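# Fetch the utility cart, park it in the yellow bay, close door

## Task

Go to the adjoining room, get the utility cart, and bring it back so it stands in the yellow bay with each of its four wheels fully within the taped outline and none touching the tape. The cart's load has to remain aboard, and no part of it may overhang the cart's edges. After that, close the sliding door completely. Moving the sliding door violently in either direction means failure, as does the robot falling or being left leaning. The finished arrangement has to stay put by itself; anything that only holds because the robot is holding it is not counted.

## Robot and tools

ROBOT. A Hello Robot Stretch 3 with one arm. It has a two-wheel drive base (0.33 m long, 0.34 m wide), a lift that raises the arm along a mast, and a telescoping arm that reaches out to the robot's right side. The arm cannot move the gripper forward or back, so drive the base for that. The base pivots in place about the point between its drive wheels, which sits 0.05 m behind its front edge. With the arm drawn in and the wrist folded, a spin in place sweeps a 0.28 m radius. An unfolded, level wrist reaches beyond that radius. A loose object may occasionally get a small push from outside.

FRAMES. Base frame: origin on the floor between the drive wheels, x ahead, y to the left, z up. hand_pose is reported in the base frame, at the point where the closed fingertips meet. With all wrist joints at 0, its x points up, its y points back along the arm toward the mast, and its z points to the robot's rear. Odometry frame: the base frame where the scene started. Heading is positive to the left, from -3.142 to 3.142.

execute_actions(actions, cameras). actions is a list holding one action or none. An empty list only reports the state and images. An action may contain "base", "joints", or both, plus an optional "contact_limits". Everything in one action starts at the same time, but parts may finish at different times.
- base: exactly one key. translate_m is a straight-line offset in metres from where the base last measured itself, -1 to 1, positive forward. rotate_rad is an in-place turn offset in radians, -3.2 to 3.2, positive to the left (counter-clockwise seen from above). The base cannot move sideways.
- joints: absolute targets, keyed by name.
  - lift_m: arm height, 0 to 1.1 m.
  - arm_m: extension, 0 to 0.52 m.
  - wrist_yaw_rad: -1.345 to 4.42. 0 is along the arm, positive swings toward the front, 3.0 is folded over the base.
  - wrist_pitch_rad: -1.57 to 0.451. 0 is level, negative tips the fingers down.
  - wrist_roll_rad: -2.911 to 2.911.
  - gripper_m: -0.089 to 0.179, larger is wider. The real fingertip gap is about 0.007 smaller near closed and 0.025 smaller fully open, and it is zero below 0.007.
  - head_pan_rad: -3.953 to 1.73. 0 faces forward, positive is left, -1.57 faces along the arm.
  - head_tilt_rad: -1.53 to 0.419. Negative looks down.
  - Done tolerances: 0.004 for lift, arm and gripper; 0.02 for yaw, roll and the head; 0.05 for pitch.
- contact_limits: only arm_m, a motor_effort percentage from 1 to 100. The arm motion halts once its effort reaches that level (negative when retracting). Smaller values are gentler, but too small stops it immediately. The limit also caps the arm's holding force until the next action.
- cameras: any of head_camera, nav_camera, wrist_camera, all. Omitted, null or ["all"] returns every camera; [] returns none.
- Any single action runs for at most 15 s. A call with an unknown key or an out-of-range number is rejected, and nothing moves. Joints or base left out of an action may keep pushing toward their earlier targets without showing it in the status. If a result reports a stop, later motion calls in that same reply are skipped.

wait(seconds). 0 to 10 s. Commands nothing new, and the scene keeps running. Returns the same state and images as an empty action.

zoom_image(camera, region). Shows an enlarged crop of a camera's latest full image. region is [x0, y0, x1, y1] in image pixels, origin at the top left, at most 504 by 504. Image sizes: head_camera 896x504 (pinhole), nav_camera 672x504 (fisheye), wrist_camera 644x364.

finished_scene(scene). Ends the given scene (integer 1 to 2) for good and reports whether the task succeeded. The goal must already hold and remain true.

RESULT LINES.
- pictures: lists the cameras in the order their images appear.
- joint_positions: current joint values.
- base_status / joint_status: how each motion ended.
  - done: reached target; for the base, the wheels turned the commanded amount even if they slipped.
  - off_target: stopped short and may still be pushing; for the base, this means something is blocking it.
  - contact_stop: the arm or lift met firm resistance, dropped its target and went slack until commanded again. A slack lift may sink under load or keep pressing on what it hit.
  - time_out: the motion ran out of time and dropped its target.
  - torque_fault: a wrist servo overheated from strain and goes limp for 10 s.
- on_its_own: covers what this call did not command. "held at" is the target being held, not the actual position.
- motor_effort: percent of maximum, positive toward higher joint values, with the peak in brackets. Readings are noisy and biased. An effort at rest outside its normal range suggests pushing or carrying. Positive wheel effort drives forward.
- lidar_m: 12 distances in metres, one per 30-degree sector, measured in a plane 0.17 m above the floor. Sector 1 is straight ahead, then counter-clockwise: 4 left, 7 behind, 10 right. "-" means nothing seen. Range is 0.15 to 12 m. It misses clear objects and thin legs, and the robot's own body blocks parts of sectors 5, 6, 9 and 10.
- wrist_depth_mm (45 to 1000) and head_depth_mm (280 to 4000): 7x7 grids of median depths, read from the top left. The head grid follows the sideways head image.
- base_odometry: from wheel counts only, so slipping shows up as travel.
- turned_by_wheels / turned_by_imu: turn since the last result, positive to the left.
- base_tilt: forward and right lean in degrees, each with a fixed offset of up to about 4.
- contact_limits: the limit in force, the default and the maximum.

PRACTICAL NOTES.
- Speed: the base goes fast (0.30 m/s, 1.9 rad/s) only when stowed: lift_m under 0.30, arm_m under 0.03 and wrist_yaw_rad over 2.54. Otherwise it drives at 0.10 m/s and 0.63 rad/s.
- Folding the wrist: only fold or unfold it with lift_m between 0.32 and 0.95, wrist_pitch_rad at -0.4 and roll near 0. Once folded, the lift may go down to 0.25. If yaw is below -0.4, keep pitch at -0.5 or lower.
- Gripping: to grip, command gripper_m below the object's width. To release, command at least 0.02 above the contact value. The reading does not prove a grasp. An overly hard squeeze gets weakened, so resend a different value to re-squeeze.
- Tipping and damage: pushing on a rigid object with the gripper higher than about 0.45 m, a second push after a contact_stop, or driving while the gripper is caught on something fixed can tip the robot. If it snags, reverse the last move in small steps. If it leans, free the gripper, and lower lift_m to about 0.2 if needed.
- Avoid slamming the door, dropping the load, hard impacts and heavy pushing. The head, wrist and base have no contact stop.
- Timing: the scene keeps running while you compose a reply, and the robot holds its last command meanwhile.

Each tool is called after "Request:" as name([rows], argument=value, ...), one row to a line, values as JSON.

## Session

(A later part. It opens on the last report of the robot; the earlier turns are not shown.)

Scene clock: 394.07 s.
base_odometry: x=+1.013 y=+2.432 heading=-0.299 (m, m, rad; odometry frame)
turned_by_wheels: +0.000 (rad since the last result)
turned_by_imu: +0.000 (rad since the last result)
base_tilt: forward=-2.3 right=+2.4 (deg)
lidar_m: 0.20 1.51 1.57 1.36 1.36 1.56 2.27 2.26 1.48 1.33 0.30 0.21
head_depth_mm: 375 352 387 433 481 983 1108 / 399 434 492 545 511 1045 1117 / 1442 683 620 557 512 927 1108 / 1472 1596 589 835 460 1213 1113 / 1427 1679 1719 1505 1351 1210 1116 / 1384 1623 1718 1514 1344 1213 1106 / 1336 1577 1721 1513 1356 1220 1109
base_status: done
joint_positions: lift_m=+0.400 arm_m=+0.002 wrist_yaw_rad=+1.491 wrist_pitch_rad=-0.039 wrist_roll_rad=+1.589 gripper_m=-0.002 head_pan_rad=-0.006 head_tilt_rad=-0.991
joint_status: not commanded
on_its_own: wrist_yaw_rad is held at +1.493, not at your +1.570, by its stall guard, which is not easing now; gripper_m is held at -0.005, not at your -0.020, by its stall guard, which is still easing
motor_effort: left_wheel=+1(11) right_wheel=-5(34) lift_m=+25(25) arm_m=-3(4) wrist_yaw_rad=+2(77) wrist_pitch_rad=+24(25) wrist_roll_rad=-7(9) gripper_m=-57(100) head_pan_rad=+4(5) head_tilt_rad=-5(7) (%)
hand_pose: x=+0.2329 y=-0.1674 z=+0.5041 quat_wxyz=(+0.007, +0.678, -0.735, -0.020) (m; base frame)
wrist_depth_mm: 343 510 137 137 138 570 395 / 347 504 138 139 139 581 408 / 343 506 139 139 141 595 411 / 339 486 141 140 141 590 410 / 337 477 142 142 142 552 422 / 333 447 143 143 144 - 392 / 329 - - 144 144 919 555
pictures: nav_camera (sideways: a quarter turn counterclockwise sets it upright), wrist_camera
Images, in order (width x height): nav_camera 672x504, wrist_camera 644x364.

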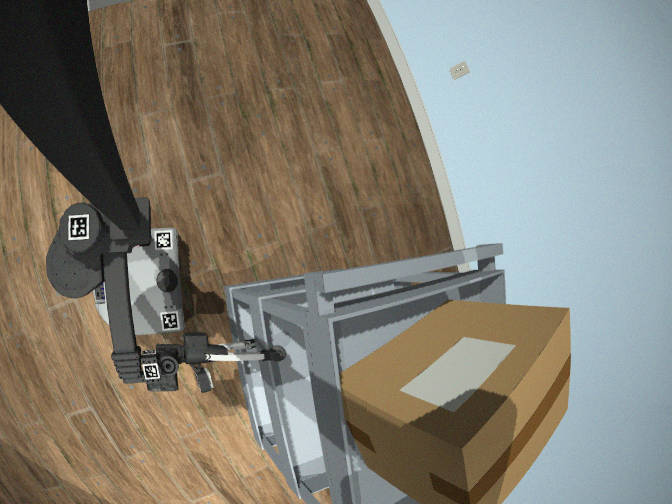

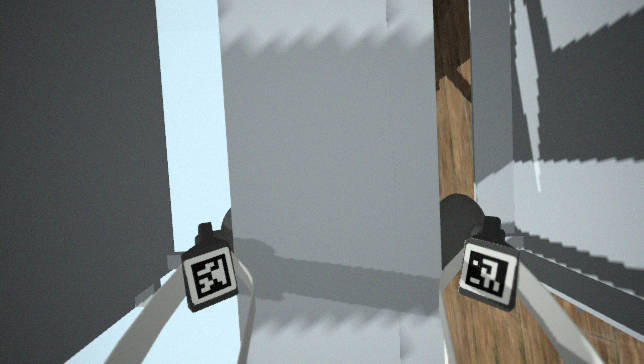

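Request:
execute_actions([
  {"base":{"translate_m":-0.12},"joints":{"gripper_m":-0.03,"wrist_yaw_rad":1.5}},
], cameras=["wrist_camera","nav_camera"])

Scene clock: 399.57 s.
base_odometry: x=+0.899 y=+2.468 heading=-0.299 (m, m, rad; odometry frame)
turned_by_wheels: +0.000 (rad since the last result)
turned_by_imu: +0.002 (rad since the last result)
base_tilt: forward=-2.3 right=+2.4 (deg)
lidar_m: 0.19 1.62 1.54 1.32 1.33 1.53 2.15 2.15 1.51 1.33 0.30 0.19
head_depth_mm: 375 344 386 440 485 1054 1103 / 387 409 471 540 511 886 1118 / 445 507 604 558 482 841 1111 / 1587 703 673 561 452 1204 1110 / 1538 1756 1668 1501 1342 1210 1114 / 1501 1772 1727 1518 1348 1219 1104 / 1452 1711 1738 1516 1358 1211 1109
base_status: done
joint_positions: lift_m=+0.400 arm_m=+0.002 wrist_yaw_rad=+1.441 wrist_pitch_rad=-0.039 wrist_roll_rad=+1.592 gripper_m=-0.021 head_pan_rad=-0.006 head_tilt_rad=-0.991
joint_status: wrist_yaw_rad off_target (ended at +1.441, target +1.500); gripper_m off_target (ended at -0.021, target -0.030)
on_its_own: wrist_yaw_rad is held at +1.441, not at your +1.500, by its stall guard, which is not easing now; gripper_m is held at -0.025, not at your -0.030, by its stall guard, which is still easing
motor_effort: left_wheel=+1(5) right_wheel=-8(16) lift_m=+25(25) arm_m=-4(4) wrist_yaw_rad=+0(62) wrist_pitch_rad=+24(24) wrist_roll_rad=-9(9) gripper_m=-67(100) head_pan_rad=+4(4) head_tilt_rad=-5(5) (%)
hand_pose: x=+0.2316 y=-0.1802 z=+0.5040 quat_wxyz=(+0.005, +0.659, -0.752, -0.022) (m; base frame)
wrist_depth_mm: 345 509 154 154 154 585 398 / 349 508 152 150 151 606 411 / 347 495 - 148 149 604 413 / 343 485 - 146 147 595 417 / 335 482 144 143 144 548 420 / 332 450 141 141 141 - 421 / 330 515 - 139 139 936 373
pictures: nav_camera (sideways: a quarter turn counterclockwise sets it upright), wrist_camera
Images, in order (width x height): nav_camera 672x504, wrist_camera 644x364.

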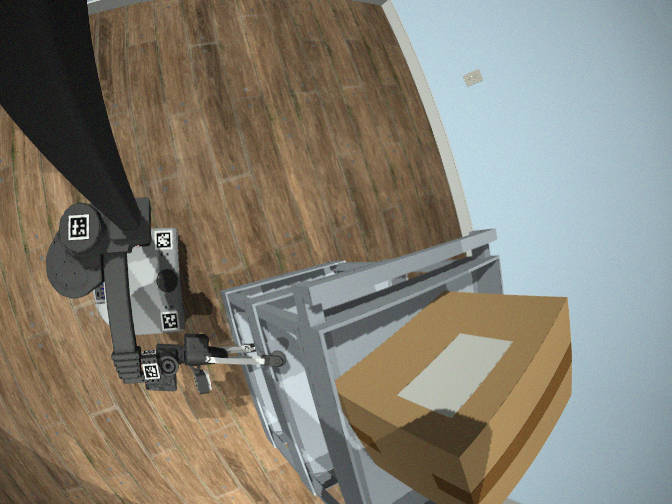

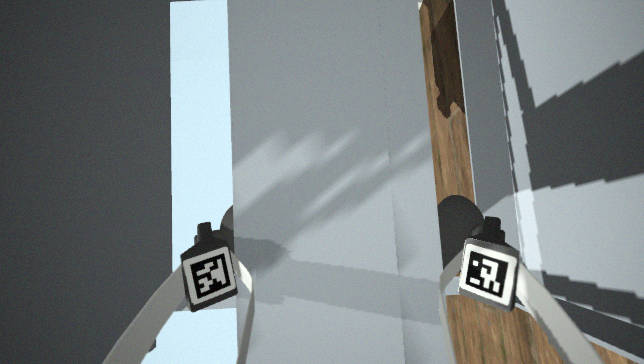

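Request:
execute_actions([
  {"base":{"translate_m":-0.15},"joints":{"gripper_m":-0.02,"wrist_yaw_rad":1.42}},
], cameras=["wrist_camera","nav_camera"])

Scene clock: 409.40 s.
base_odometry: x=+0.755 y=+2.512 heading=-0.299 (m, m, rad; odometry frame)
turned_by_wheels: +0.000 (rad since the last result)
turned_by_imu: +0.002 (rad since the last result)
base_tilt: forward=-2.3 right=+2.4 (deg)
lidar_m: 0.20 1.77 1.49 1.29 1.28 1.48 2.00 2.00 1.56 1.34 0.30 0.18
head_depth_mm: 375 338 377 438 493 1072 1099 / 377 388 450 536 504 791 1125 / 408 464 558 565 492 765 1114 / 1721 704 658 539 454 1201 1105 / 1682 1821 1628 1491 1344 1212 1119 / 1629 1877 1720 1515 1352 1211 1109 / 1600 1868 1737 1526 1341 1211 1112
base_status: done
joint_positions: lift_m=+0.400 arm_m=+0.002 wrist_yaw_rad=+1.412 wrist_pitch_rad=-0.040 wrist_roll_rad=+1.591 gripper_m=-0.007 head_pan_rad=-0.006 head_tilt_rad=-0.991
joint_status: gripper_m off_target (ended at -0.007, target -0.020); the others done
on_its_own: gripper_m is held at -0.010, not at your -0.020, by its stall guard, which is still easing
motor_effort: left_wheel=+0(2) right_wheel=-5(19) lift_m=+25(25) arm_m=-4(4) wrist_yaw_rad=+10(15) wrist_pitch_rad=+24(25) wrist_roll_rad=-8(9) gripper_m=-60(100) head_pan_rad=+4(3) head_tilt_rad=-5(5) (%)
hand_pose: x=+0.2305 y=-0.1873 z=+0.5037 quat_wxyz=(+0.006, +0.649, -0.761, -0.022) (m; base frame)
wrist_depth_mm: 347 509 654 167 657 583 402 / 345 502 - 161 163 605 404 / 346 492 - 155 156 607 415 / 339 500 - 149 150 592 411 / 335 484 146 144 144 564 417 / 334 446 139 139 139 - 423 / 330 494 523 135 135 857 388
pictures: nav_camera (sideways: a quarter turn counterclockwise sets it upright), wrist_camera
Images, in order (width x height): nav_camera 672x504, wrist_camera 644x364.

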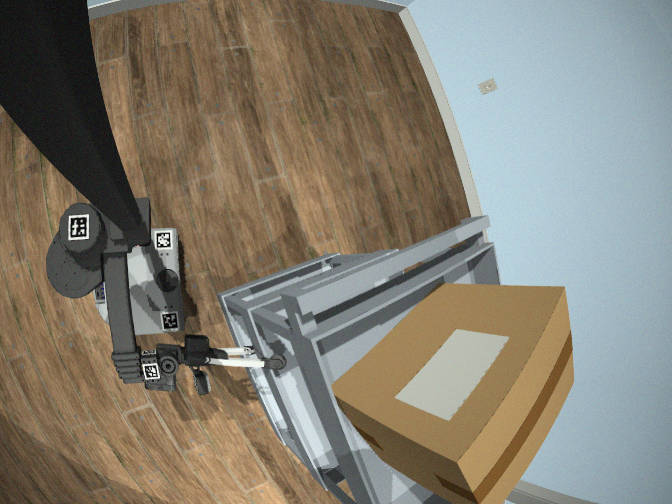

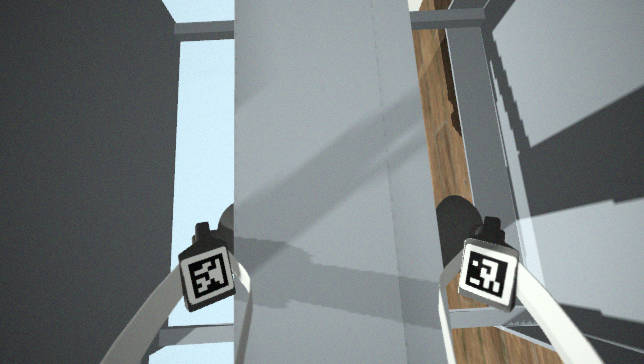

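Request:
execute_actions([
  {"joints":{"gripper_m":0.179,"wrist_yaw_rad":1.5}},
], cameras=[])

Request:
execute_actions([
  {"base":{"translate_m":-0.12},"joints":{"wrist_yaw_rad":1.57}},
], cameras=[])

Request:
execute_actions([
  {"base":{"rotate_rad":0.8},"joints":{"wrist_roll_rad":0.0,"head_pan_rad":-0.9,"head_tilt_rad":-0.9}},
], cameras=["nav_camera","head_camera"])

Scene clock: 439.77 s.
base_odometry: x=+0.755 y=+2.512 heading=-0.299 (m, m, rad; odometry frame)
turned_by_wheels: +0.000 (rad since the last result)
turned_by_imu: +0.001 (rad since the last result)
base_tilt: forward=-2.4 right=+2.4 (deg)
lidar_m: 0.20 1.77 1.49 1.28 1.29 1.48 2.00 2.00 1.56 1.34 0.30 0.18
head_depth_mm: 375 338 375 433 491 1061 1103 / 378 386 447 534 504 781 1110 / 407 462 555 565 489 766 1111 / 1700 705 645 565 447 1188 1107 / 1679 1848 1614 1485 1340 1212 1122 / 1629 1881 1725 1513 1353 1216 1102 / 1588 1881 1725 1521 1350 1220 1107
base_status: not commanded
joint_positions: lift_m=+0.400 arm_m=+0.002 wrist_yaw_rad=+1.498 wrist_pitch_rad=-0.022 wrist_roll_rad=+1.572 gripper_m=+0.179 head_pan_rad=-0.006 head_tilt_rad=-0.991
joint_status: all done
motor_effort: left_wheel=+1(4) right_wheel=-1(7) lift_m=+25(25) arm_m=-2(3) wrist_yaw_rad=+3(76) wrist_pitch_rad=+14(26) wrist_roll_rad=-1(9) gripper_m=+1(98) head_pan_rad=+4(4) head_tilt_rad=-5(5) (%)
hand_pose: x=+0.2336 y=-0.1657 z=+0.5083 quat_wxyz=(+0.008, +0.681, -0.732, -0.009) (m; base frame)
wrist_depth_mm: 331 484 - 147 147 620 415 / 334 482 - 144 144 600 420 / 335 473 - 140 140 598 426 / 332 471 - 138 137 583 421 / 329 524 - 135 135 575 399 / 311 545 538 132 132 565 - / 342 - - 130 129 917 560
pictures: none
No camera images: the call's "cameras" was empty. Leave "cameras" out to get every camera's image.

Scene clock: 442.03 s.
base_odometry: x=+0.641 y=+2.547 heading=-0.299 (m, m, rad; odometry frame)
turned_by_wheels: +0.000 (rad since the last result)
turned_by_imu: +0.001 (rad since the last result)
base_tilt: forward=-2.3 right=+2.3 (deg)
lidar_m: 0.30 1.88 1.46 1.25 1.26 1.45 1.89 1.89 1.60 1.36 0.53 0.31
head_depth_mm: 387 414 474 536 875 1191 1103 / 424 482 561 569 861 1189 - / 496 579 632 530 813 1172 1108 / 1755 728 602 515 1292 1204 1113 / 1771 742 1683 1508 1343 1210 1118 / 1744 1945 1715 1521 1341 1215 1106 / 1698 1920 1725 1516 1348 1213 1108
base_status: done
joint_positions: lift_m=+0.400 arm_m=+0.002 wrist_yaw_rad=+1.568 wrist_pitch_rad=-0.022 wrist_roll_rad=+1.572 gripper_m=+0.179 head_pan_rad=-0.006 head_tilt_rad=-0.991
joint_status: all done
motor_effort: left_wheel=+1(1) right_wheel=-2(4) lift_m=+26(25) arm_m=-3(3) wrist_yaw_rad=+3(2) wrist_pitch_rad=+13(14) wrist_roll_rad=-1(1) gripper_m=+1(1) head_pan_rad=+5(3) head_tilt_rad=-5(5) (%)
hand_pose: x=+0.2343 y=-0.1478 z=+0.5085 quat_wxyz=(+0.008, +0.706, -0.708, -0.008) (m; base frame)
wrist_depth_mm: 338 484 - 251 - 619 412 / 337 479 - 251 - 630 422 / 330 476 - 249 - 617 423 / 333 467 - 247 - 649 426 / 326 518 - 243 - 649 398 / 305 263 262 241 247 247 - / - - - - - 932 616
pictures: none
No camera images: the call's "cameras" was empty. Leave "cameras" out to get every camera's image.

Scene clock: 444.67 s.
base_odometry: x=+0.640 y=+2.547 heading=+0.501 (m, m, rad; odometry frame)
turned_by_wheels: +0.800 (rad since the last result)
turned_by_imu: +0.775 (rad since the last result)
base_tilt: forward=-2.4 right=+2.3 (deg)
lidar_m: 1.81 1.31 1.25 1.29 1.74 1.88 1.94 1.43 1.36 0.44 0.35 0.44
head_depth_mm: 462 406 514 601 923 1216 1116 / 466 406 483 563 898 1195 1144 / 469 473 556 579 884 1164 - / 513 577 680 568 858 1201 1095 / 1706 807 754 560 1409 1241 1110 / 1700 1858 1856 1626 1408 1240 1119 / 1644 1881 1914 1601 1412 1248 1120
base_status: done
joint_positions: lift_m=+0.400 arm_m=+0.002 wrist_yaw_rad=+1.554 wrist_pitch_rad=-0.025 wrist_roll_rad=+0.003 gripper_m=+0.179 head_pan_rad=-0.894 head_tilt_rad=-0.901
joint_status: all done
on_its_own: wrist_yaw_rad is at rest, and its effort (+21) is outside its rest range (-12 to +12)
motor_effort: left_wheel=-3(10) right_wheel=+10(34) lift_m=+25(25) arm_m=-1(2) wrist_yaw_rad=+21(100) wrist_pitch_rad=+15(32) wrist_roll_rad=-1(4) gripper_m=+0(2) head_pan_rad=-4(49) head_tilt_rad=+1(13) (%)
hand_pose: x=+0.2342 y=-0.1513 z=+0.5081 quat_wxyz=(+0.510, +0.503, -0.498, +0.489) (m; base frame)
wrist_depth_mm: - - - - - - 140 / - - - - - - 144 / - - - - - - 150 / - - - - - - 147 / - - - - - - 146 / - - - - - 989 - / 826 808 801 798 775 748 172
pictures: head_camera (sideways: a quarter turn clockwise sets it upright), nav_camera (sideways: a quarter turn counterclockwise sets it upright)
Images, in order (width x height): head_camera 896x504, nav_camera 672x504.

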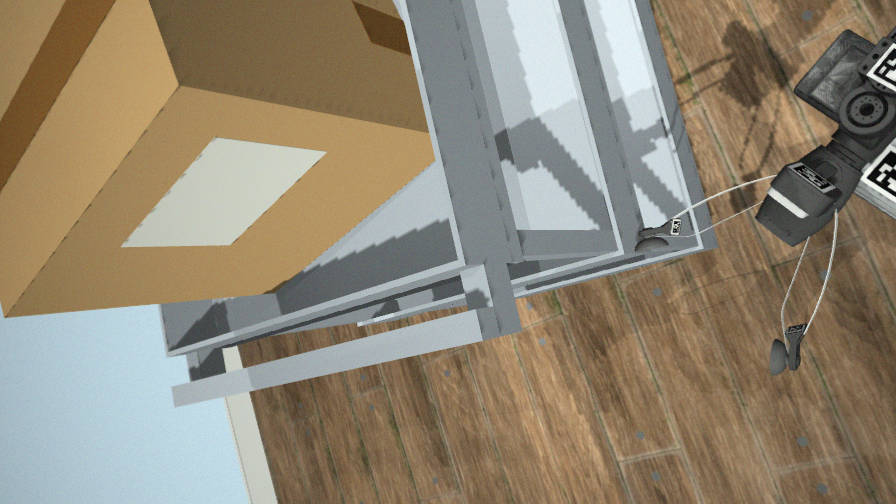

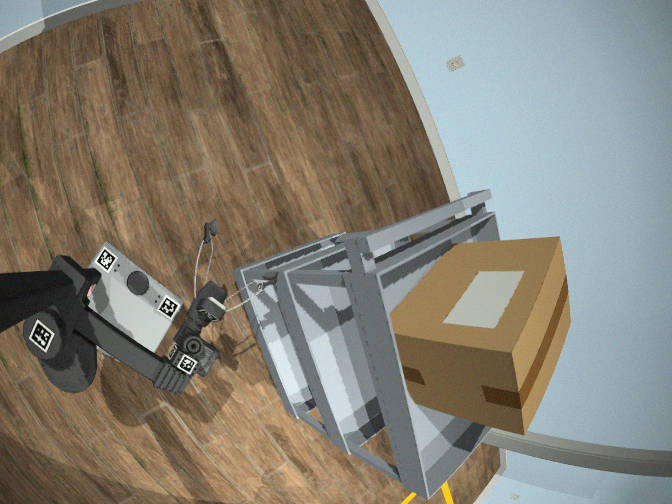

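Request:
execute_actions([
  {"joints":{"gripper_m":0.02,"wrist_yaw_rad":1.57}},
], cameras=["nav_camera","head_camera"])

Scene clock: 448.60 s.
base_odometry: x=+0.641 y=+2.547 heading=+0.501 (m, m, rad; odometry frame)
turned_by_wheels: +0.000 (rad since the last result)
turned_by_imu: +0.001 (rad since the last result)
base_tilt: forward=-2.4 right=+2.4 (deg)
lidar_m: 1.82 1.31 1.25 1.30 1.74 1.88 1.94 1.43 1.36 0.44 0.34 0.43
head_depth_mm: 463 404 508 597 909 1220 1118 / 466 405 477 561 898 1186 1146 / 469 468 551 579 878 1173 - / 511 576 674 568 851 1173 1102 / 1694 805 755 561 1398 1247 1116 / 1689 1876 1842 1619 1399 1242 1116 / 1628 1869 1891 1620 1413 1239 1122
base_status: not commanded
joint_positions: lift_m=+0.400 arm_m=+0.002 wrist_yaw_rad=+1.568 wrist_pitch_rad=-0.023 wrist_roll_rad=+0.002 gripper_m=+0.020 head_pan_rad=-0.894 head_tilt_rad=-0.901
joint_status: all done
motor_effort: left_wheel=-2(5) right_wheel=+2(16) lift_m=+25(25) arm_m=-1(1) wrist_yaw_rad=+3(57) wrist_pitch_rad=+14(15) wrist_roll_rad=-1(1) gripper_m=+0(100) head_pan_rad=-3(4) head_tilt_rad=+0(0) (%)
hand_pose: x=+0.2343 y=-0.1477 z=+0.5085 quat_wxyz=(+0.506, +0.506, -0.495, +0.493) (m; base frame)
wrist_depth_mm: - - - - - - 139 / - - - - - - 142 / - - - - - - 146 / - - - - - - 145 / - - - - - - 150 / - - - 990 953 931 153 / 824 829 811 804 795 760 164
pictures: head_camera (sideways: a quarter turn clockwise sets it upright), nav_camera (sideways: a quarter turn counterclockwise sets it upright)
Images, in order (width x height): head_camera 896x504, nav_camera 672x504.

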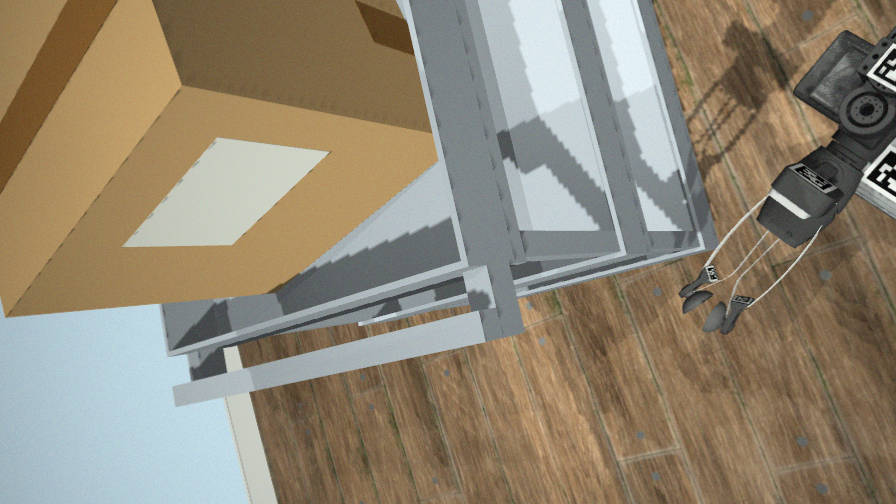

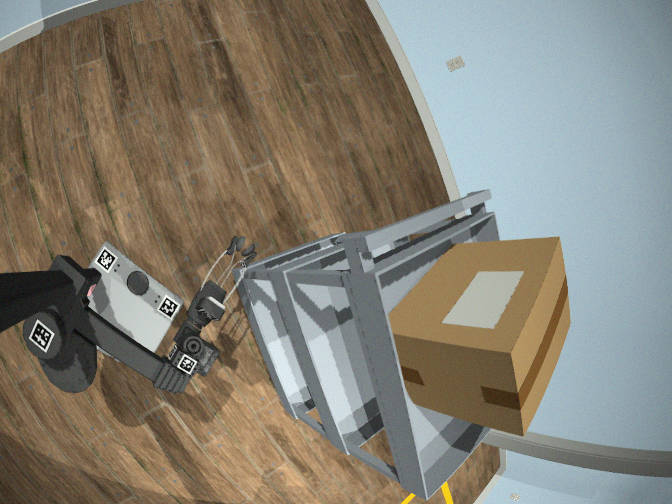

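Request:
execute_actions([
  {"base":{"rotate_rad":0.12}},
], cameras=[])

Request:
execute_actions([
  {"base":{"translate_m":0.77}},
], cameras=["nav_camera"])

Request:
execute_actions([
  {"base":{"rotate_rad":-2.17},"joints":{"head_pan_rad":0.0,"head_tilt_rad":-0.8,"gripper_m":0.179}},
])

Scene clock: 453.90 s.
base_odometry: x=+0.641 y=+2.547 heading=+0.621 (m, m, rad; odometry frame)
turned_by_wheels: +0.120 (rad since the last result)
turned_by_imu: +0.121 (rad since the last result)
base_tilt: forward=-2.4 right=+2.4 (deg)
lidar_m: 1.63 1.27 1.25 1.34 1.91 1.88 1.78 1.39 0.73 0.40 0.34 1.88
head_depth_mm: 463 403 458 544 889 1173 1120 / 468 471 533 568 877 1175 1138 / 522 583 664 610 802 1143 - / 1781 816 731 543 1326 1217 1100 / 1730 1909 1796 1586 1402 1238 1119 / 1675 1947 1903 1613 1412 1245 1115 / 1627 1902 1905 1625 1413 1255 1119
base_status: done
joint_positions: lift_m=+0.400 arm_m=+0.002 wrist_yaw_rad=+1.568 wrist_pitch_rad=-0.022 wrist_roll_rad=+0.002 gripper_m=+0.020 head_pan_rad=-0.894 head_tilt_rad=-0.901
joint_status: not commanded
motor_effort: left_wheel=-2(6) right_wheel=+2(5) lift_m=+25(26) arm_m=-1(1) wrist_yaw_rad=+3(3) wrist_pitch_rad=+14(14) wrist_roll_rad=-1(1) gripper_m=+0(0) head_pan_rad=-4(4) head_tilt_rad=+0(0) (%)
hand_pose: x=+0.2343 y=-0.1476 z=+0.5086 quat_wxyz=(+0.506, +0.506, -0.495, +0.493) (m; base frame)
wrist_depth_mm: - - - - - - - / - - - - - - - / - - - - - - - / - - - - - - - / - - - - - - - / - - - 974 926 987 960 / 847 822 795 794 778 777 727
pictures: none
No camera images: the call's "cameras" was empty. Leave "cameras" out to get every camera's image.

Scene clock: 462.67 s.
base_odometry: x=+1.267 y=+2.995 heading=+0.621 (m, m, rad; odometry frame)
turned_by_wheels: +0.000 (rad since the last result)
turned_by_imu: -0.001 (rad since the last result)
base_tilt: forward=-2.4 right=+2.4 (deg)
lidar_m: 1.05 0.82 0.81 0.86 1.27 2.51 2.37 0.59 0.59 1.64 1.28 1.26
head_depth_mm: 1273 1504 1769 1585 1384 1229 1116 / 1240 1468 1740 1587 1385 1231 1137 / 1202 1411 1725 1599 1398 1227 - / 1170 1371 1658 1596 1396 1236 1103 / 1133 1322 1592 1598 1399 1241 1116 / 1106 1285 1536 1617 1407 1240 1114 / 1080 1254 1462 1607 1413 1244 1122
base_status: done
joint_positions: lift_m=+0.400 arm_m=+0.002 wrist_yaw_rad=+1.568 wrist_pitch_rad=-0.022 wrist_roll_rad=+0.002 gripper_m=+0.020 head_pan_rad=-0.894 head_tilt_rad=-0.901
joint_status: not commanded
motor_effort: left_wheel=-2(2) right_wheel=+2(5) lift_m=+25(25) arm_m=-1(1) wrist_yaw_rad=+2(2) wrist_pitch_rad=+14(14) wrist_roll_rad=-1(1) gripper_m=+0(0) head_pan_rad=-4(3) head_tilt_rad=+1(1) (%)
hand_pose: x=+0.2343 y=-0.1476 z=+0.5086 quat_wxyz=(+0.506, +0.506, -0.495, +0.493) (m; base frame)
wrist_depth_mm: 659 798 - - - 914 798 / 680 817 - - - 941 806 / 690 832 - - - 971 843 / 699 847 - - - - 869 / 712 870 - - - - 898 / 721 868 - 958 931 986 880 / 713 812 821 801 799 776 748
pictures: nav_camera (sideways: a quarter turn counterclockwise sets it upright)
Images, in order (width x height): nav_camera 672x504.

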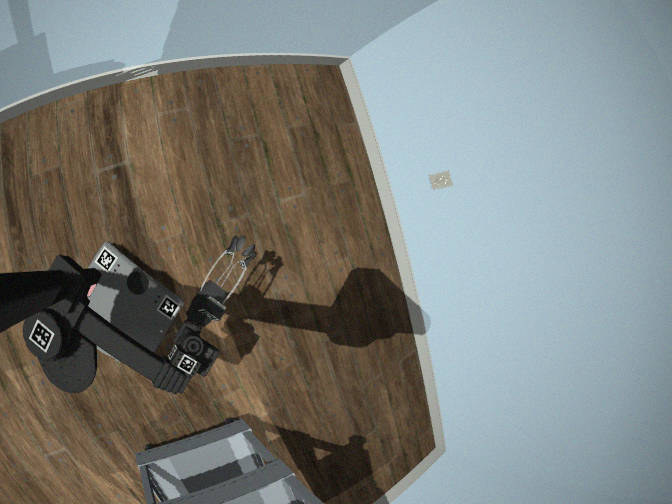

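Scene clock: 467.03 s.
base_odometry: x=+1.267 y=+2.995 heading=-1.549 (m, m, rad; odometry frame)
turned_by_wheels: -2.170 (rad since the last result)
turned_by_imu: -2.178 (rad since the last result)
base_tilt: forward=-2.3 right=+2.3 (deg)
lidar_m: 0.59 1.74 1.30 1.26 1.12 0.83 0.81 0.84 1.18 2.51 2.52 0.59
head_depth_mm: 619 626 703 1016 993 1271 1123 / 624 619 696 1043 1223 1233 1124 / 627 614 684 1075 1221 1248 1144 / 726 666 699 1073 1244 1265 1136 / 3428 1828 748 1048 1395 1280 1136 / 1606 1842 2049 1756 1484 1286 1135 / 1605 1845 2073 1762 1499 1295 1142
base_status: done
joint_positions: lift_m=+0.400 arm_m=+0.002 wrist_yaw_rad=+1.568 wrist_pitch_rad=-0.022 wrist_roll_rad=+0.002 gripper_m=+0.179 head_pan_rad=-0.007 head_tilt_rad=-0.803
joint_status: all done
motor_effort: left_wheel=+2(5) right_wheel=-3(6) lift_m=+25(26) arm_m=-1(1) wrist_yaw_rad=+2(2) wrist_pitch_rad=+14(14) wrist_roll_rad=-1(1) gripper_m=+0(97) head_pan_rad=+3(49) head_tilt_rad=+2(14) (%)
hand_pose: x=+0.2343 y=-0.1476 z=+0.5087 quat_wxyz=(+0.506, +0.505, -0.495, +0.493) (m; base frame)
wrist_depth_mm: - - - 950 844 - - / - - - - - - - / - - 528 489 469 - - / - - - - - - - / - - - - - - - / - - 732 756 781 970 - / 820 806 614 588 543 768 766
pictures: head_camera (sideways: a quarter turn clockwise sets it upright), nav_camera (sideways: a quarter turn counterclockwise sets it upright), wrist_camera
Images, in order (width x height): head_camera 896x504, nav_camera 672x504, wrist_camera 644x364.

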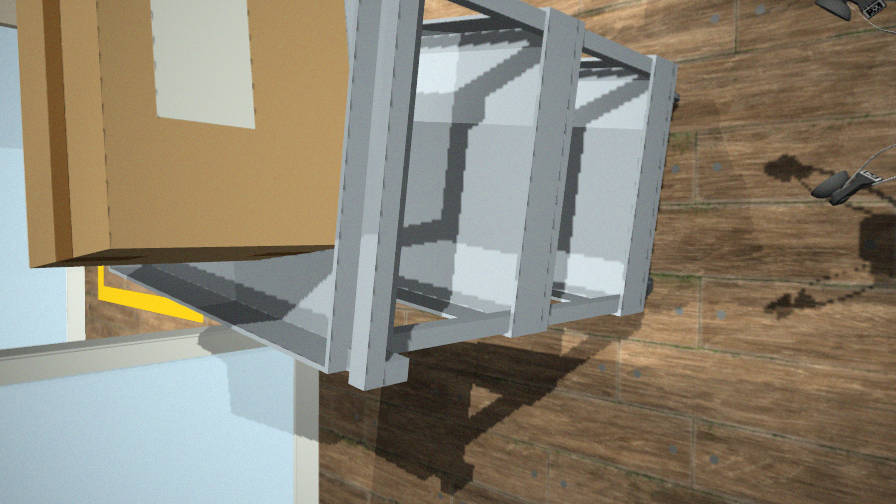

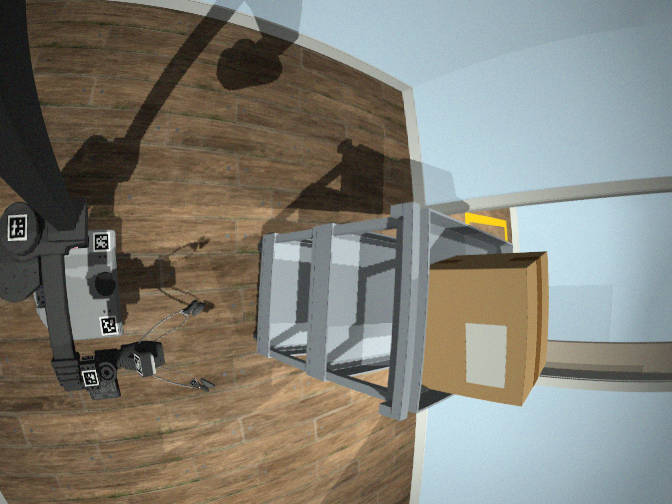

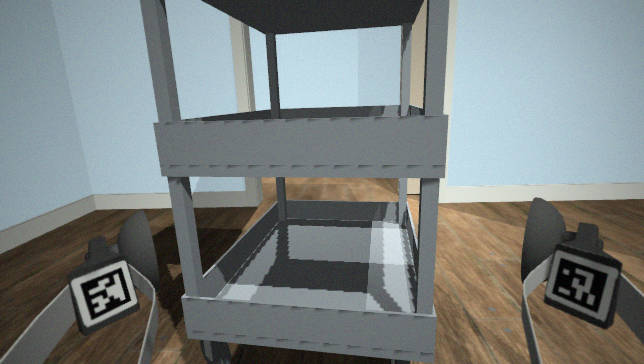

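Request:
execute_actions([
  {"base":{"rotate_rad":-0.03}},
], cameras=[])

Request:
execute_actions([
  {"base":{"translate_m":0.33}},
])

Scene clock: 474.53 s.
base_odometry: x=+1.267 y=+2.995 heading=-1.579 (m, m, rad; odometry frame)
turned_by_wheels: -0.030 (rad since the last result)
turned_by_imu: -0.030 (rad since the last result)
base_tilt: forward=-2.4 right=+2.4 (deg)
lidar_m: 0.59 1.79 1.31 1.26 1.15 0.84 0.81 0.84 1.14 2.51 2.59 0.59
head_depth_mm: 621 635 714 855 1074 1277 1126 / 624 627 701 1045 1214 1237 1127 / 629 618 693 1074 1216 1258 1144 / 635 622 690 1071 1227 1259 1133 / 3407 1065 810 1038 1246 1277 1136 / 1619 1829 2017 1703 1475 1296 1133 / 1583 1825 2043 1764 1488 1293 1138
base_status: done
joint_positions: lift_m=+0.400 arm_m=+0.002 wrist_yaw_rad=+1.569 wrist_pitch_rad=-0.022 wrist_roll_rad=+0.002 gripper_m=+0.179 head_pan_rad=-0.007 head_tilt_rad=-0.803
joint_status: not commanded
motor_effort: left_wheel=+2(5) right_wheel=-3(6) lift_m=+25(25) arm_m=-2(1) wrist_yaw_rad=+2(2) wrist_pitch_rad=+14(13) wrist_roll_rad=-2(2) gripper_m=+1(1) head_pan_rad=+5(5) head_tilt_rad=+2(2) (%)
hand_pose: x=+0.2343 y=-0.1476 z=+0.5087 quat_wxyz=(+0.506, +0.505, -0.495, +0.493) (m; base frame)
wrist_depth_mm: - - - 950 970 - - / - - - - - - - / - - 522 499 473 - - / - - - - - - - / - - - - - - - / - 950 724 756 843 996 - / 814 774 621 593 723 780 764
pictures: none
No camera images: the call's "cameras" was empty. Leave "cameras" out to get every camera's image.

Scene clock: 478.90 s.
base_odometry: x=+1.264 y=+2.665 heading=-1.579 (m, m, rad; odometry frame)
turned_by_wheels: +0.000 (rad since the last result)
turned_by_imu: +0.000 (rad since the last result)
base_tilt: forward=-2.4 right=+2.4 (deg)
lidar_m: 0.26 0.28 1.31 1.26 1.31 1.18 1.14 1.18 1.60 2.50 0.34 0.27
head_depth_mm: 3098 449 361 411 526 444 813 / 3181 451 357 403 514 445 929 / 3212 453 354 393 500 458 982 / 3250 454 355 386 487 475 1005 / 3235 2610 769 671 569 486 1036 / 1356 1514 1737 658 551 506 1136 / 1294 1489 1767 1767 1499 1221 1137
base_status: done
joint_positions: lift_m=+0.400 arm_m=+0.002 wrist_yaw_rad=+1.560 wrist_pitch_rad=-0.023 wrist_roll_rad=+0.002 gripper_m=+0.179 head_pan_rad=-0.007 head_tilt_rad=-0.803
joint_status: not commanded
on_its_own: wrist_yaw_rad is at rest, and its effort (+13) is outside its rest range (-12 to +12)
motor_effort: left_wheel=+1(6) right_wheel=+5(9) lift_m=+25(25) arm_m=-1(2) wrist_yaw_rad=+13(15) wrist_pitch_rad=+14(14) wrist_roll_rad=-1(1) gripper_m=-1(0) head_pan_rad=+5(3) head_tilt_rad=+2(2) (%)
hand_pose: x=+0.2343 y=-0.1497 z=+0.5086 quat_wxyz=(+0.508, +0.504, -0.497, +0.491) (m; base frame)
wrist_depth_mm: - - - - - - 146 / - - - - - - 150 / - 527 747 778 689 361 155 / 193 187 179 171 166 161 156 / 201 193 187 179 173 167 159 / 216 203 195 188 180 174 - / 824 789 599 587 560 747 717
pictures: head_camera (sideways: a quarter turn clockwise sets it upright), nav_camera (sideways: a quarter turn counterclockwise sets it upright), wrist_camera
Images, in order (width x height): head_camera 896x504, nav_camera 672x504, wrist_camera 644x364.

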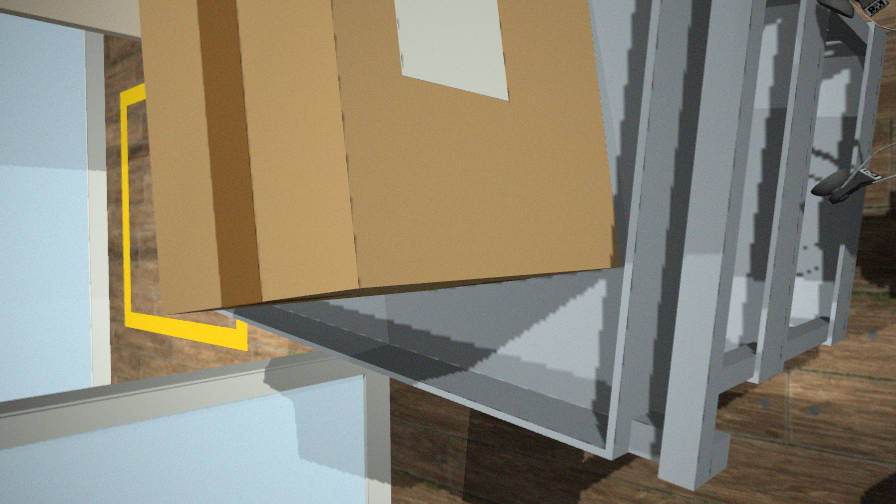

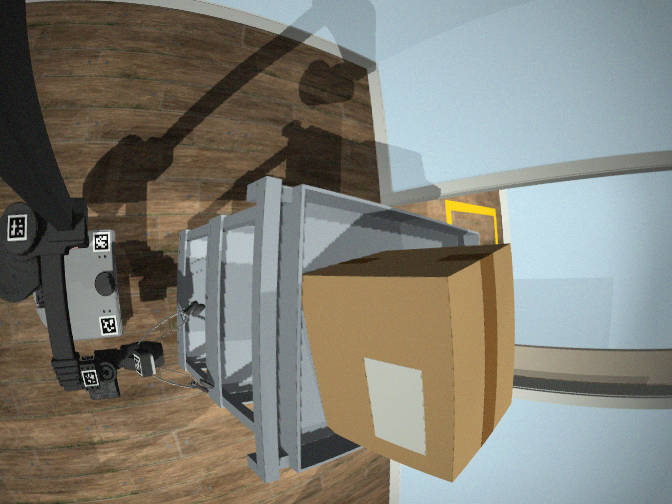

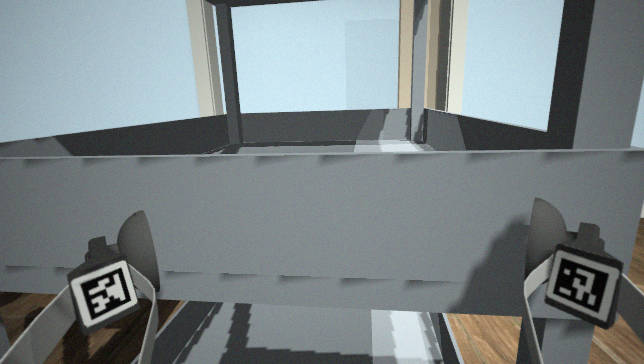

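Request:
execute_actions([
  {"base":{"translate_m":0.15}},
])

Scene clock: 484.77 s.
base_odometry: x=+1.263 y=+2.515 heading=-1.579 (m, m, rad; odometry frame)
turned_by_wheels: +0.000 (rad since the last result)
turned_by_imu: -0.001 (rad since the last result)
base_tilt: forward=-2.4 right=+2.4 (deg)
lidar_m: 0.24 0.25 1.31 1.26 1.31 1.33 1.29 1.33 1.81 2.51 0.33 0.25
head_depth_mm: 3054 448 351 393 512 451 824 / 3076 451 352 379 492 436 901 / 3096 453 354 366 469 440 917 / 3075 456 355 354 462 444 944 / 3074 2552 748 653 569 451 912 / 2978 1388 1554 648 552 455 1115 / 1157 1327 1562 1740 1494 460 1141
base_status: done
joint_positions: lift_m=+0.400 arm_m=+0.002 wrist_yaw_rad=+1.553 wrist_pitch_rad=-0.026 wrist_roll_rad=+0.001 gripper_m=+0.179 head_pan_rad=-0.007 head_tilt_rad=-0.803
joint_status: not commanded
on_its_own: wrist_yaw_rad is at rest, and its effort (+22) is outside its rest range (-12 to +12)
motor_effort: left_wheel=+0(5) right_wheel=+7(22) lift_m=+25(25) arm_m=-1(2) wrist_yaw_rad=+22(28) wrist_pitch_rad=+16(17) wrist_roll_rad=+0(1) gripper_m=+0(1) head_pan_rad=+5(4) head_tilt_rad=+2(2) (%)
hand_pose: x=+0.2341 y=-0.1515 z=+0.5076 quat_wxyz=(+0.511, +0.502, -0.498, +0.489) (m; base frame)
wrist_depth_mm: - - - - - - 147 / - - - - - - 152 / - 562 741 738 597 327 157 / 169 167 165 162 161 158 158 / 176 173 172 171 168 166 163 / 184 182 181 177 176 173 - / 817 756 594 572 583 753 450
pictures: head_camera (sideways: a quarter turn clockwise sets it upright), nav_camera (sideways: a quarter turn counterclockwise sets it upright), wrist_camera
Images, in order (width x height): head_camera 896x504, nav_camera 672x504, wrist_camera 644x364.

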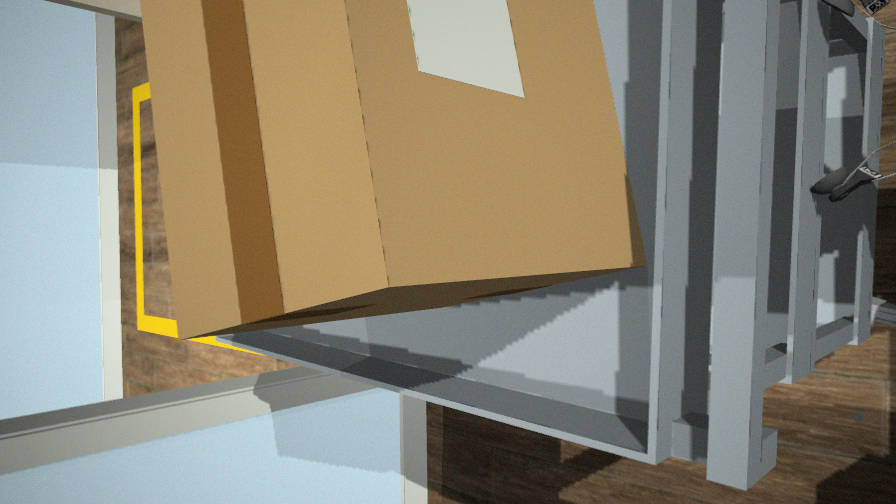

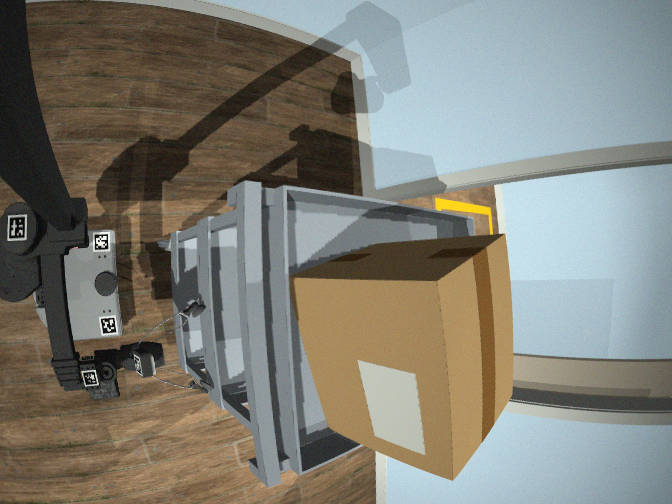

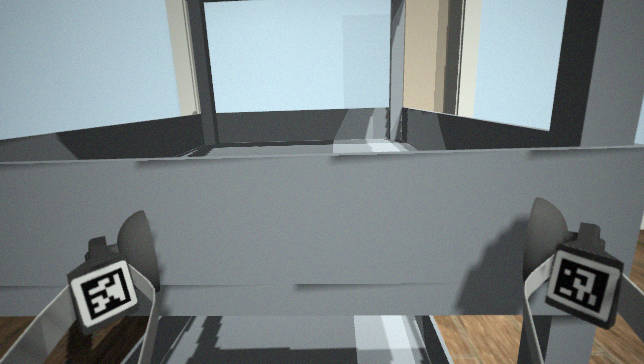

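Request:
execute_actions([
  {"base":{"translate_m":0.25}},
])

Scene clock: 497.77 s.
base_odometry: x=+1.261 y=+2.265 heading=-1.579 (m, m, rad; odometry frame)
turned_by_wheels: +0.000 (rad since the last result)
turned_by_imu: +0.000 (rad since the last result)
base_tilt: forward=-2.4 right=+2.4 (deg)
lidar_m: 0.26 0.29 1.31 1.26 1.31 1.60 1.54 1.59 2.16 2.50 0.32 0.26
head_depth_mm: 2825 448 350 383 491 439 749 / 2833 450 352 377 484 445 911 / 2866 453 376 399 492 457 979 / 2864 2711 768 651 567 480 999 / 2845 2718 2138 670 555 498 1117 / 2847 2745 1356 1558 1487 1227 1131 / 959 1075 1272 1535 1489 1290 1135
base_status: done
joint_positions: lift_m=+0.400 arm_m=+0.002 wrist_yaw_rad=+1.424 wrist_pitch_rad=-0.026 wrist_roll_rad=+0.001 gripper_m=+0.179 head_pan_rad=-0.007 head_tilt_rad=-0.803
joint_status: not commanded
on_its_own: wrist_yaw_rad is held at +1.432, not at your +1.570, by its stall guard, which is not easing now
motor_effort: left_wheel=+1(5) right_wheel=+0(22) lift_m=+25(25) arm_m=+0(1) wrist_yaw_rad=+11(75) wrist_pitch_rad=+16(17) wrist_roll_rad=-1(1) gripper_m=+0(3) head_pan_rad=+3(4) head_tilt_rad=+1(2) (%)
hand_pose: x=+0.2314 y=-0.1844 z=+0.5076 quat_wxyz=(+0.542, +0.469, -0.529, +0.455) (m; base frame)
wrist_depth_mm: 843 - - - - - 163 / 875 - - - - - 164 / 903 551 754 751 647 325 158 / 170 167 166 163 161 159 159 / 176 173 172 171 168 166 163 / 184 183 181 178 176 174 - / 809 767 596 573 573 766 190
pictures: head_camera (sideways: a quarter turn clockwise sets it upright), nav_camera (sideways: a quarter turn counterclockwise sets it upright), wrist_camera
Images, in order (width x height): head_camera 896x504, nav_camera 672x504, wrist_camera 644x364.

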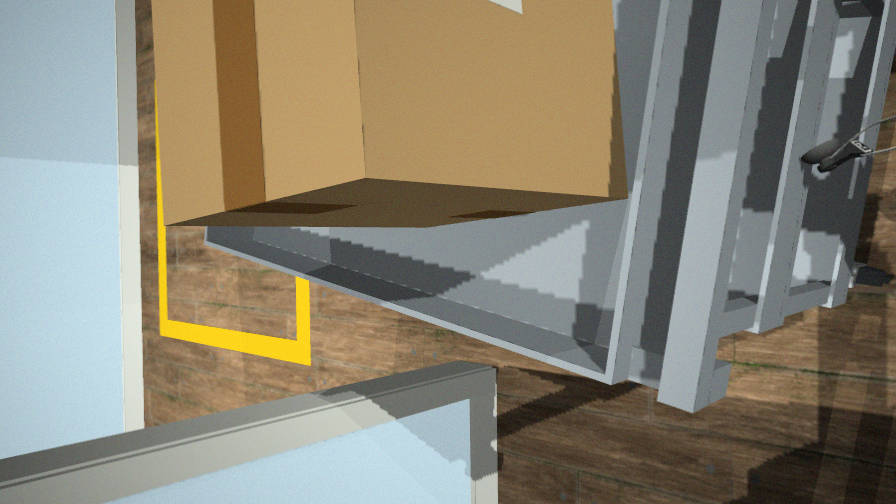

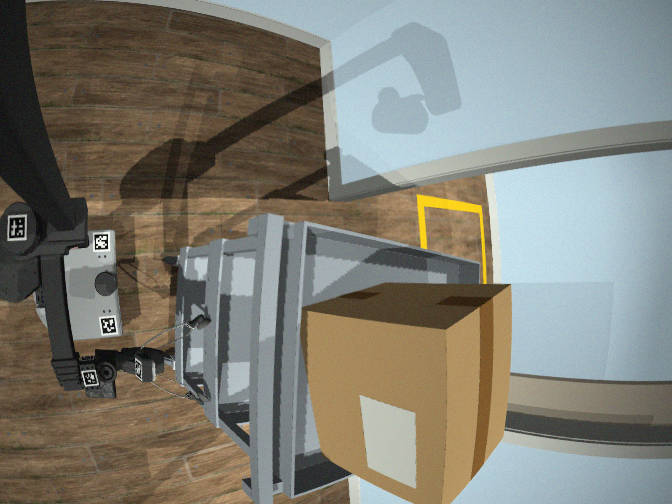

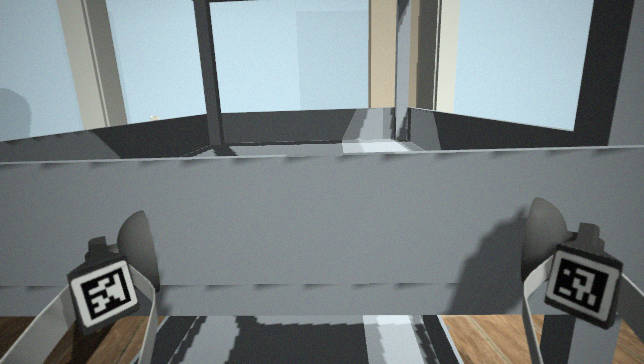

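Request:
execute_actions([
  {"base":{"translate_m":-0.06}},
], cameras=[])

Request:
execute_actions([
  {"joints":{"wrist_yaw_rad":1.58,"arm_m":0.05,"gripper_m":0.12}},
])

Scene clock: 522.73 s.
base_odometry: x=+1.261 y=+2.325 heading=-1.579 (m, m, rad; odometry frame)
turned_by_wheels: +0.000 (rad since the last result)
turned_by_imu: +0.001 (rad since the last result)
base_tilt: forward=-2.4 right=+2.4 (deg)
lidar_m: 0.32 0.35 1.31 1.26 1.31 1.54 1.47 1.53 2.08 2.51 0.40 0.32
head_depth_mm: 2909 447 388 474 542 777 1012 / 2925 449 388 468 516 763 1050 / 2933 451 401 476 519 808 1076 / 2913 2535 768 669 514 825 1072 / 2929 2699 2164 647 509 898 1127 / 2882 2624 1408 1622 1463 1297 1140 / 996 1134 1333 1609 1489 1294 1138
base_status: done
joint_positions: lift_m=+0.400 arm_m=+0.002 wrist_yaw_rad=+1.430 wrist_pitch_rad=-0.022 wrist_roll_rad=+0.001 gripper_m=+0.179 head_pan_rad=-0.007 head_tilt_rad=-0.803
joint_status: not commanded
on_its_own: wrist_yaw_rad is held at +1.432, not at your +1.570, by its stall guard, which is not easing now
motor_effort: left_wheel=+1(2) right_wheel=-1(5) lift_m=+25(25) arm_m=-1(1) wrist_yaw_rad=+3(11) wrist_pitch_rad=+14(16) wrist_roll_rad=+0(0) gripper_m=+0(1) head_pan_rad=+4(4) head_tilt_rad=+2(2) (%)
hand_pose: x=+0.2318 y=-0.1828 z=+0.5087 quat_wxyz=(+0.539, +0.470, -0.529, +0.458) (m; base frame)
wrist_depth_mm: 885 - - - - - - / 918 - - - - - - / 926 558 821 784 470 212 - / 232 230 227 224 221 218 - / 242 239 237 233 230 226 - / 620 - 695 718 788 265 - / 783 759 597 590 574 267 756
pictures: none
No camera images: the call's "cameras" was empty. Leave "cameras" out to get every camera's image.

Scene clock: 524.20 s.
base_odometry: x=+1.261 y=+2.325 heading=-1.579 (m, m, rad; odometry frame)
turned_by_wheels: +0.000 (rad since the last result)
turned_by_imu: +0.000 (rad since the last result)
base_tilt: forward=-2.3 right=+2.4 (deg)
lidar_m: 0.32 0.35 1.31 1.26 1.31 1.53 1.47 1.53 2.08 2.50 0.39 0.32
head_depth_mm: 2910 447 389 474 541 775 1014 / 2905 449 388 468 516 762 1049 / 2898 452 402 476 520 811 1074 / 2920 2504 769 669 514 829 1076 / 2905 2783 2144 647 511 895 1129 / 2894 2643 1411 1634 1452 1287 1136 / 997 1139 1337 1626 1487 1286 1141
base_status: not commanded
joint_positions: lift_m=+0.400 arm_m=+0.050 wrist_yaw_rad=+1.578 wrist_pitch_rad=-0.022 wrist_roll_rad=+0.001 gripper_m=+0.120 head_pan_rad=-0.007 head_tilt_rad=-0.803
joint_status: all done
motor_effort: left_wheel=+1(1) right_wheel=-1(2) lift_m=+25(25) arm_m=+3(3) wrist_yaw_rad=+2(4) wrist_pitch_rad=+13(14) wrist_roll_rad=-1(0) gripper_m=+0(97) head_pan_rad=+4(5) head_tilt_rad=+1(1) (%)
hand_pose: x=+0.2343 y=-0.1928 z=+0.5087 quat_wxyz=(+0.504, +0.507, -0.492, +0.496) (m; base frame)
wrist_depth_mm: - - - - - 954 179 / - - - - - - 186 / 366 494 673 815 747 210 - / 264 248 235 223 208 199 193 / 280 263 246 231 217 203 - / 323 - 728 708 697 - 936 / 337 791 578 587 577 248 756
pictures: head_camera (sideways: a quarter turn clockwise sets it upright), nav_camera (sideways: a quarter turn counterclockwise sets it upright), wrist_camera
Images, in order (width x height): head_camera 896x504, nav_camera 672x504, wrist_camera 644x364.

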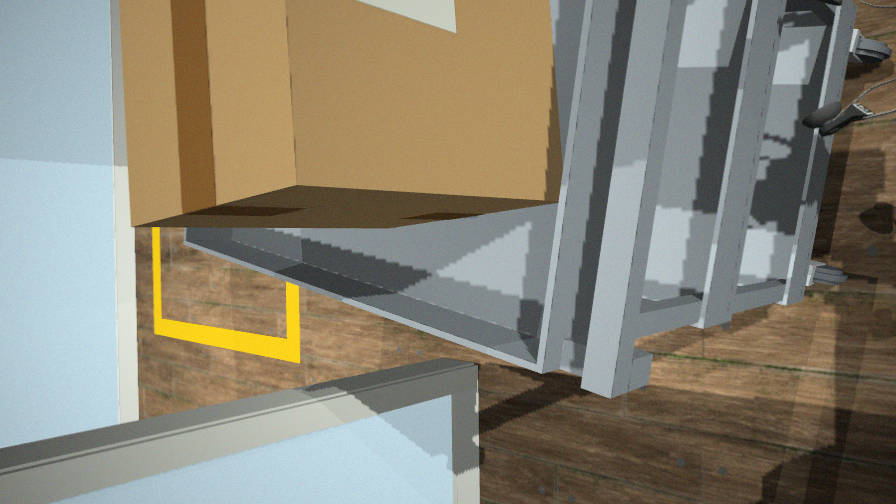

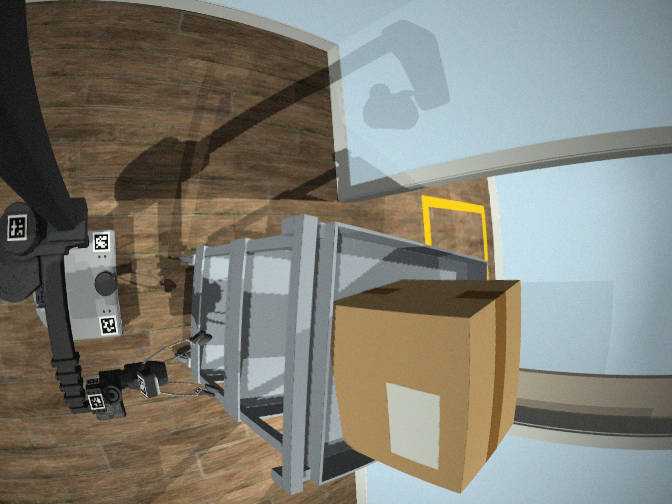

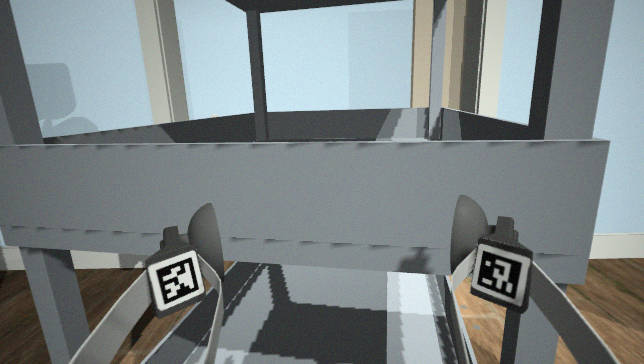

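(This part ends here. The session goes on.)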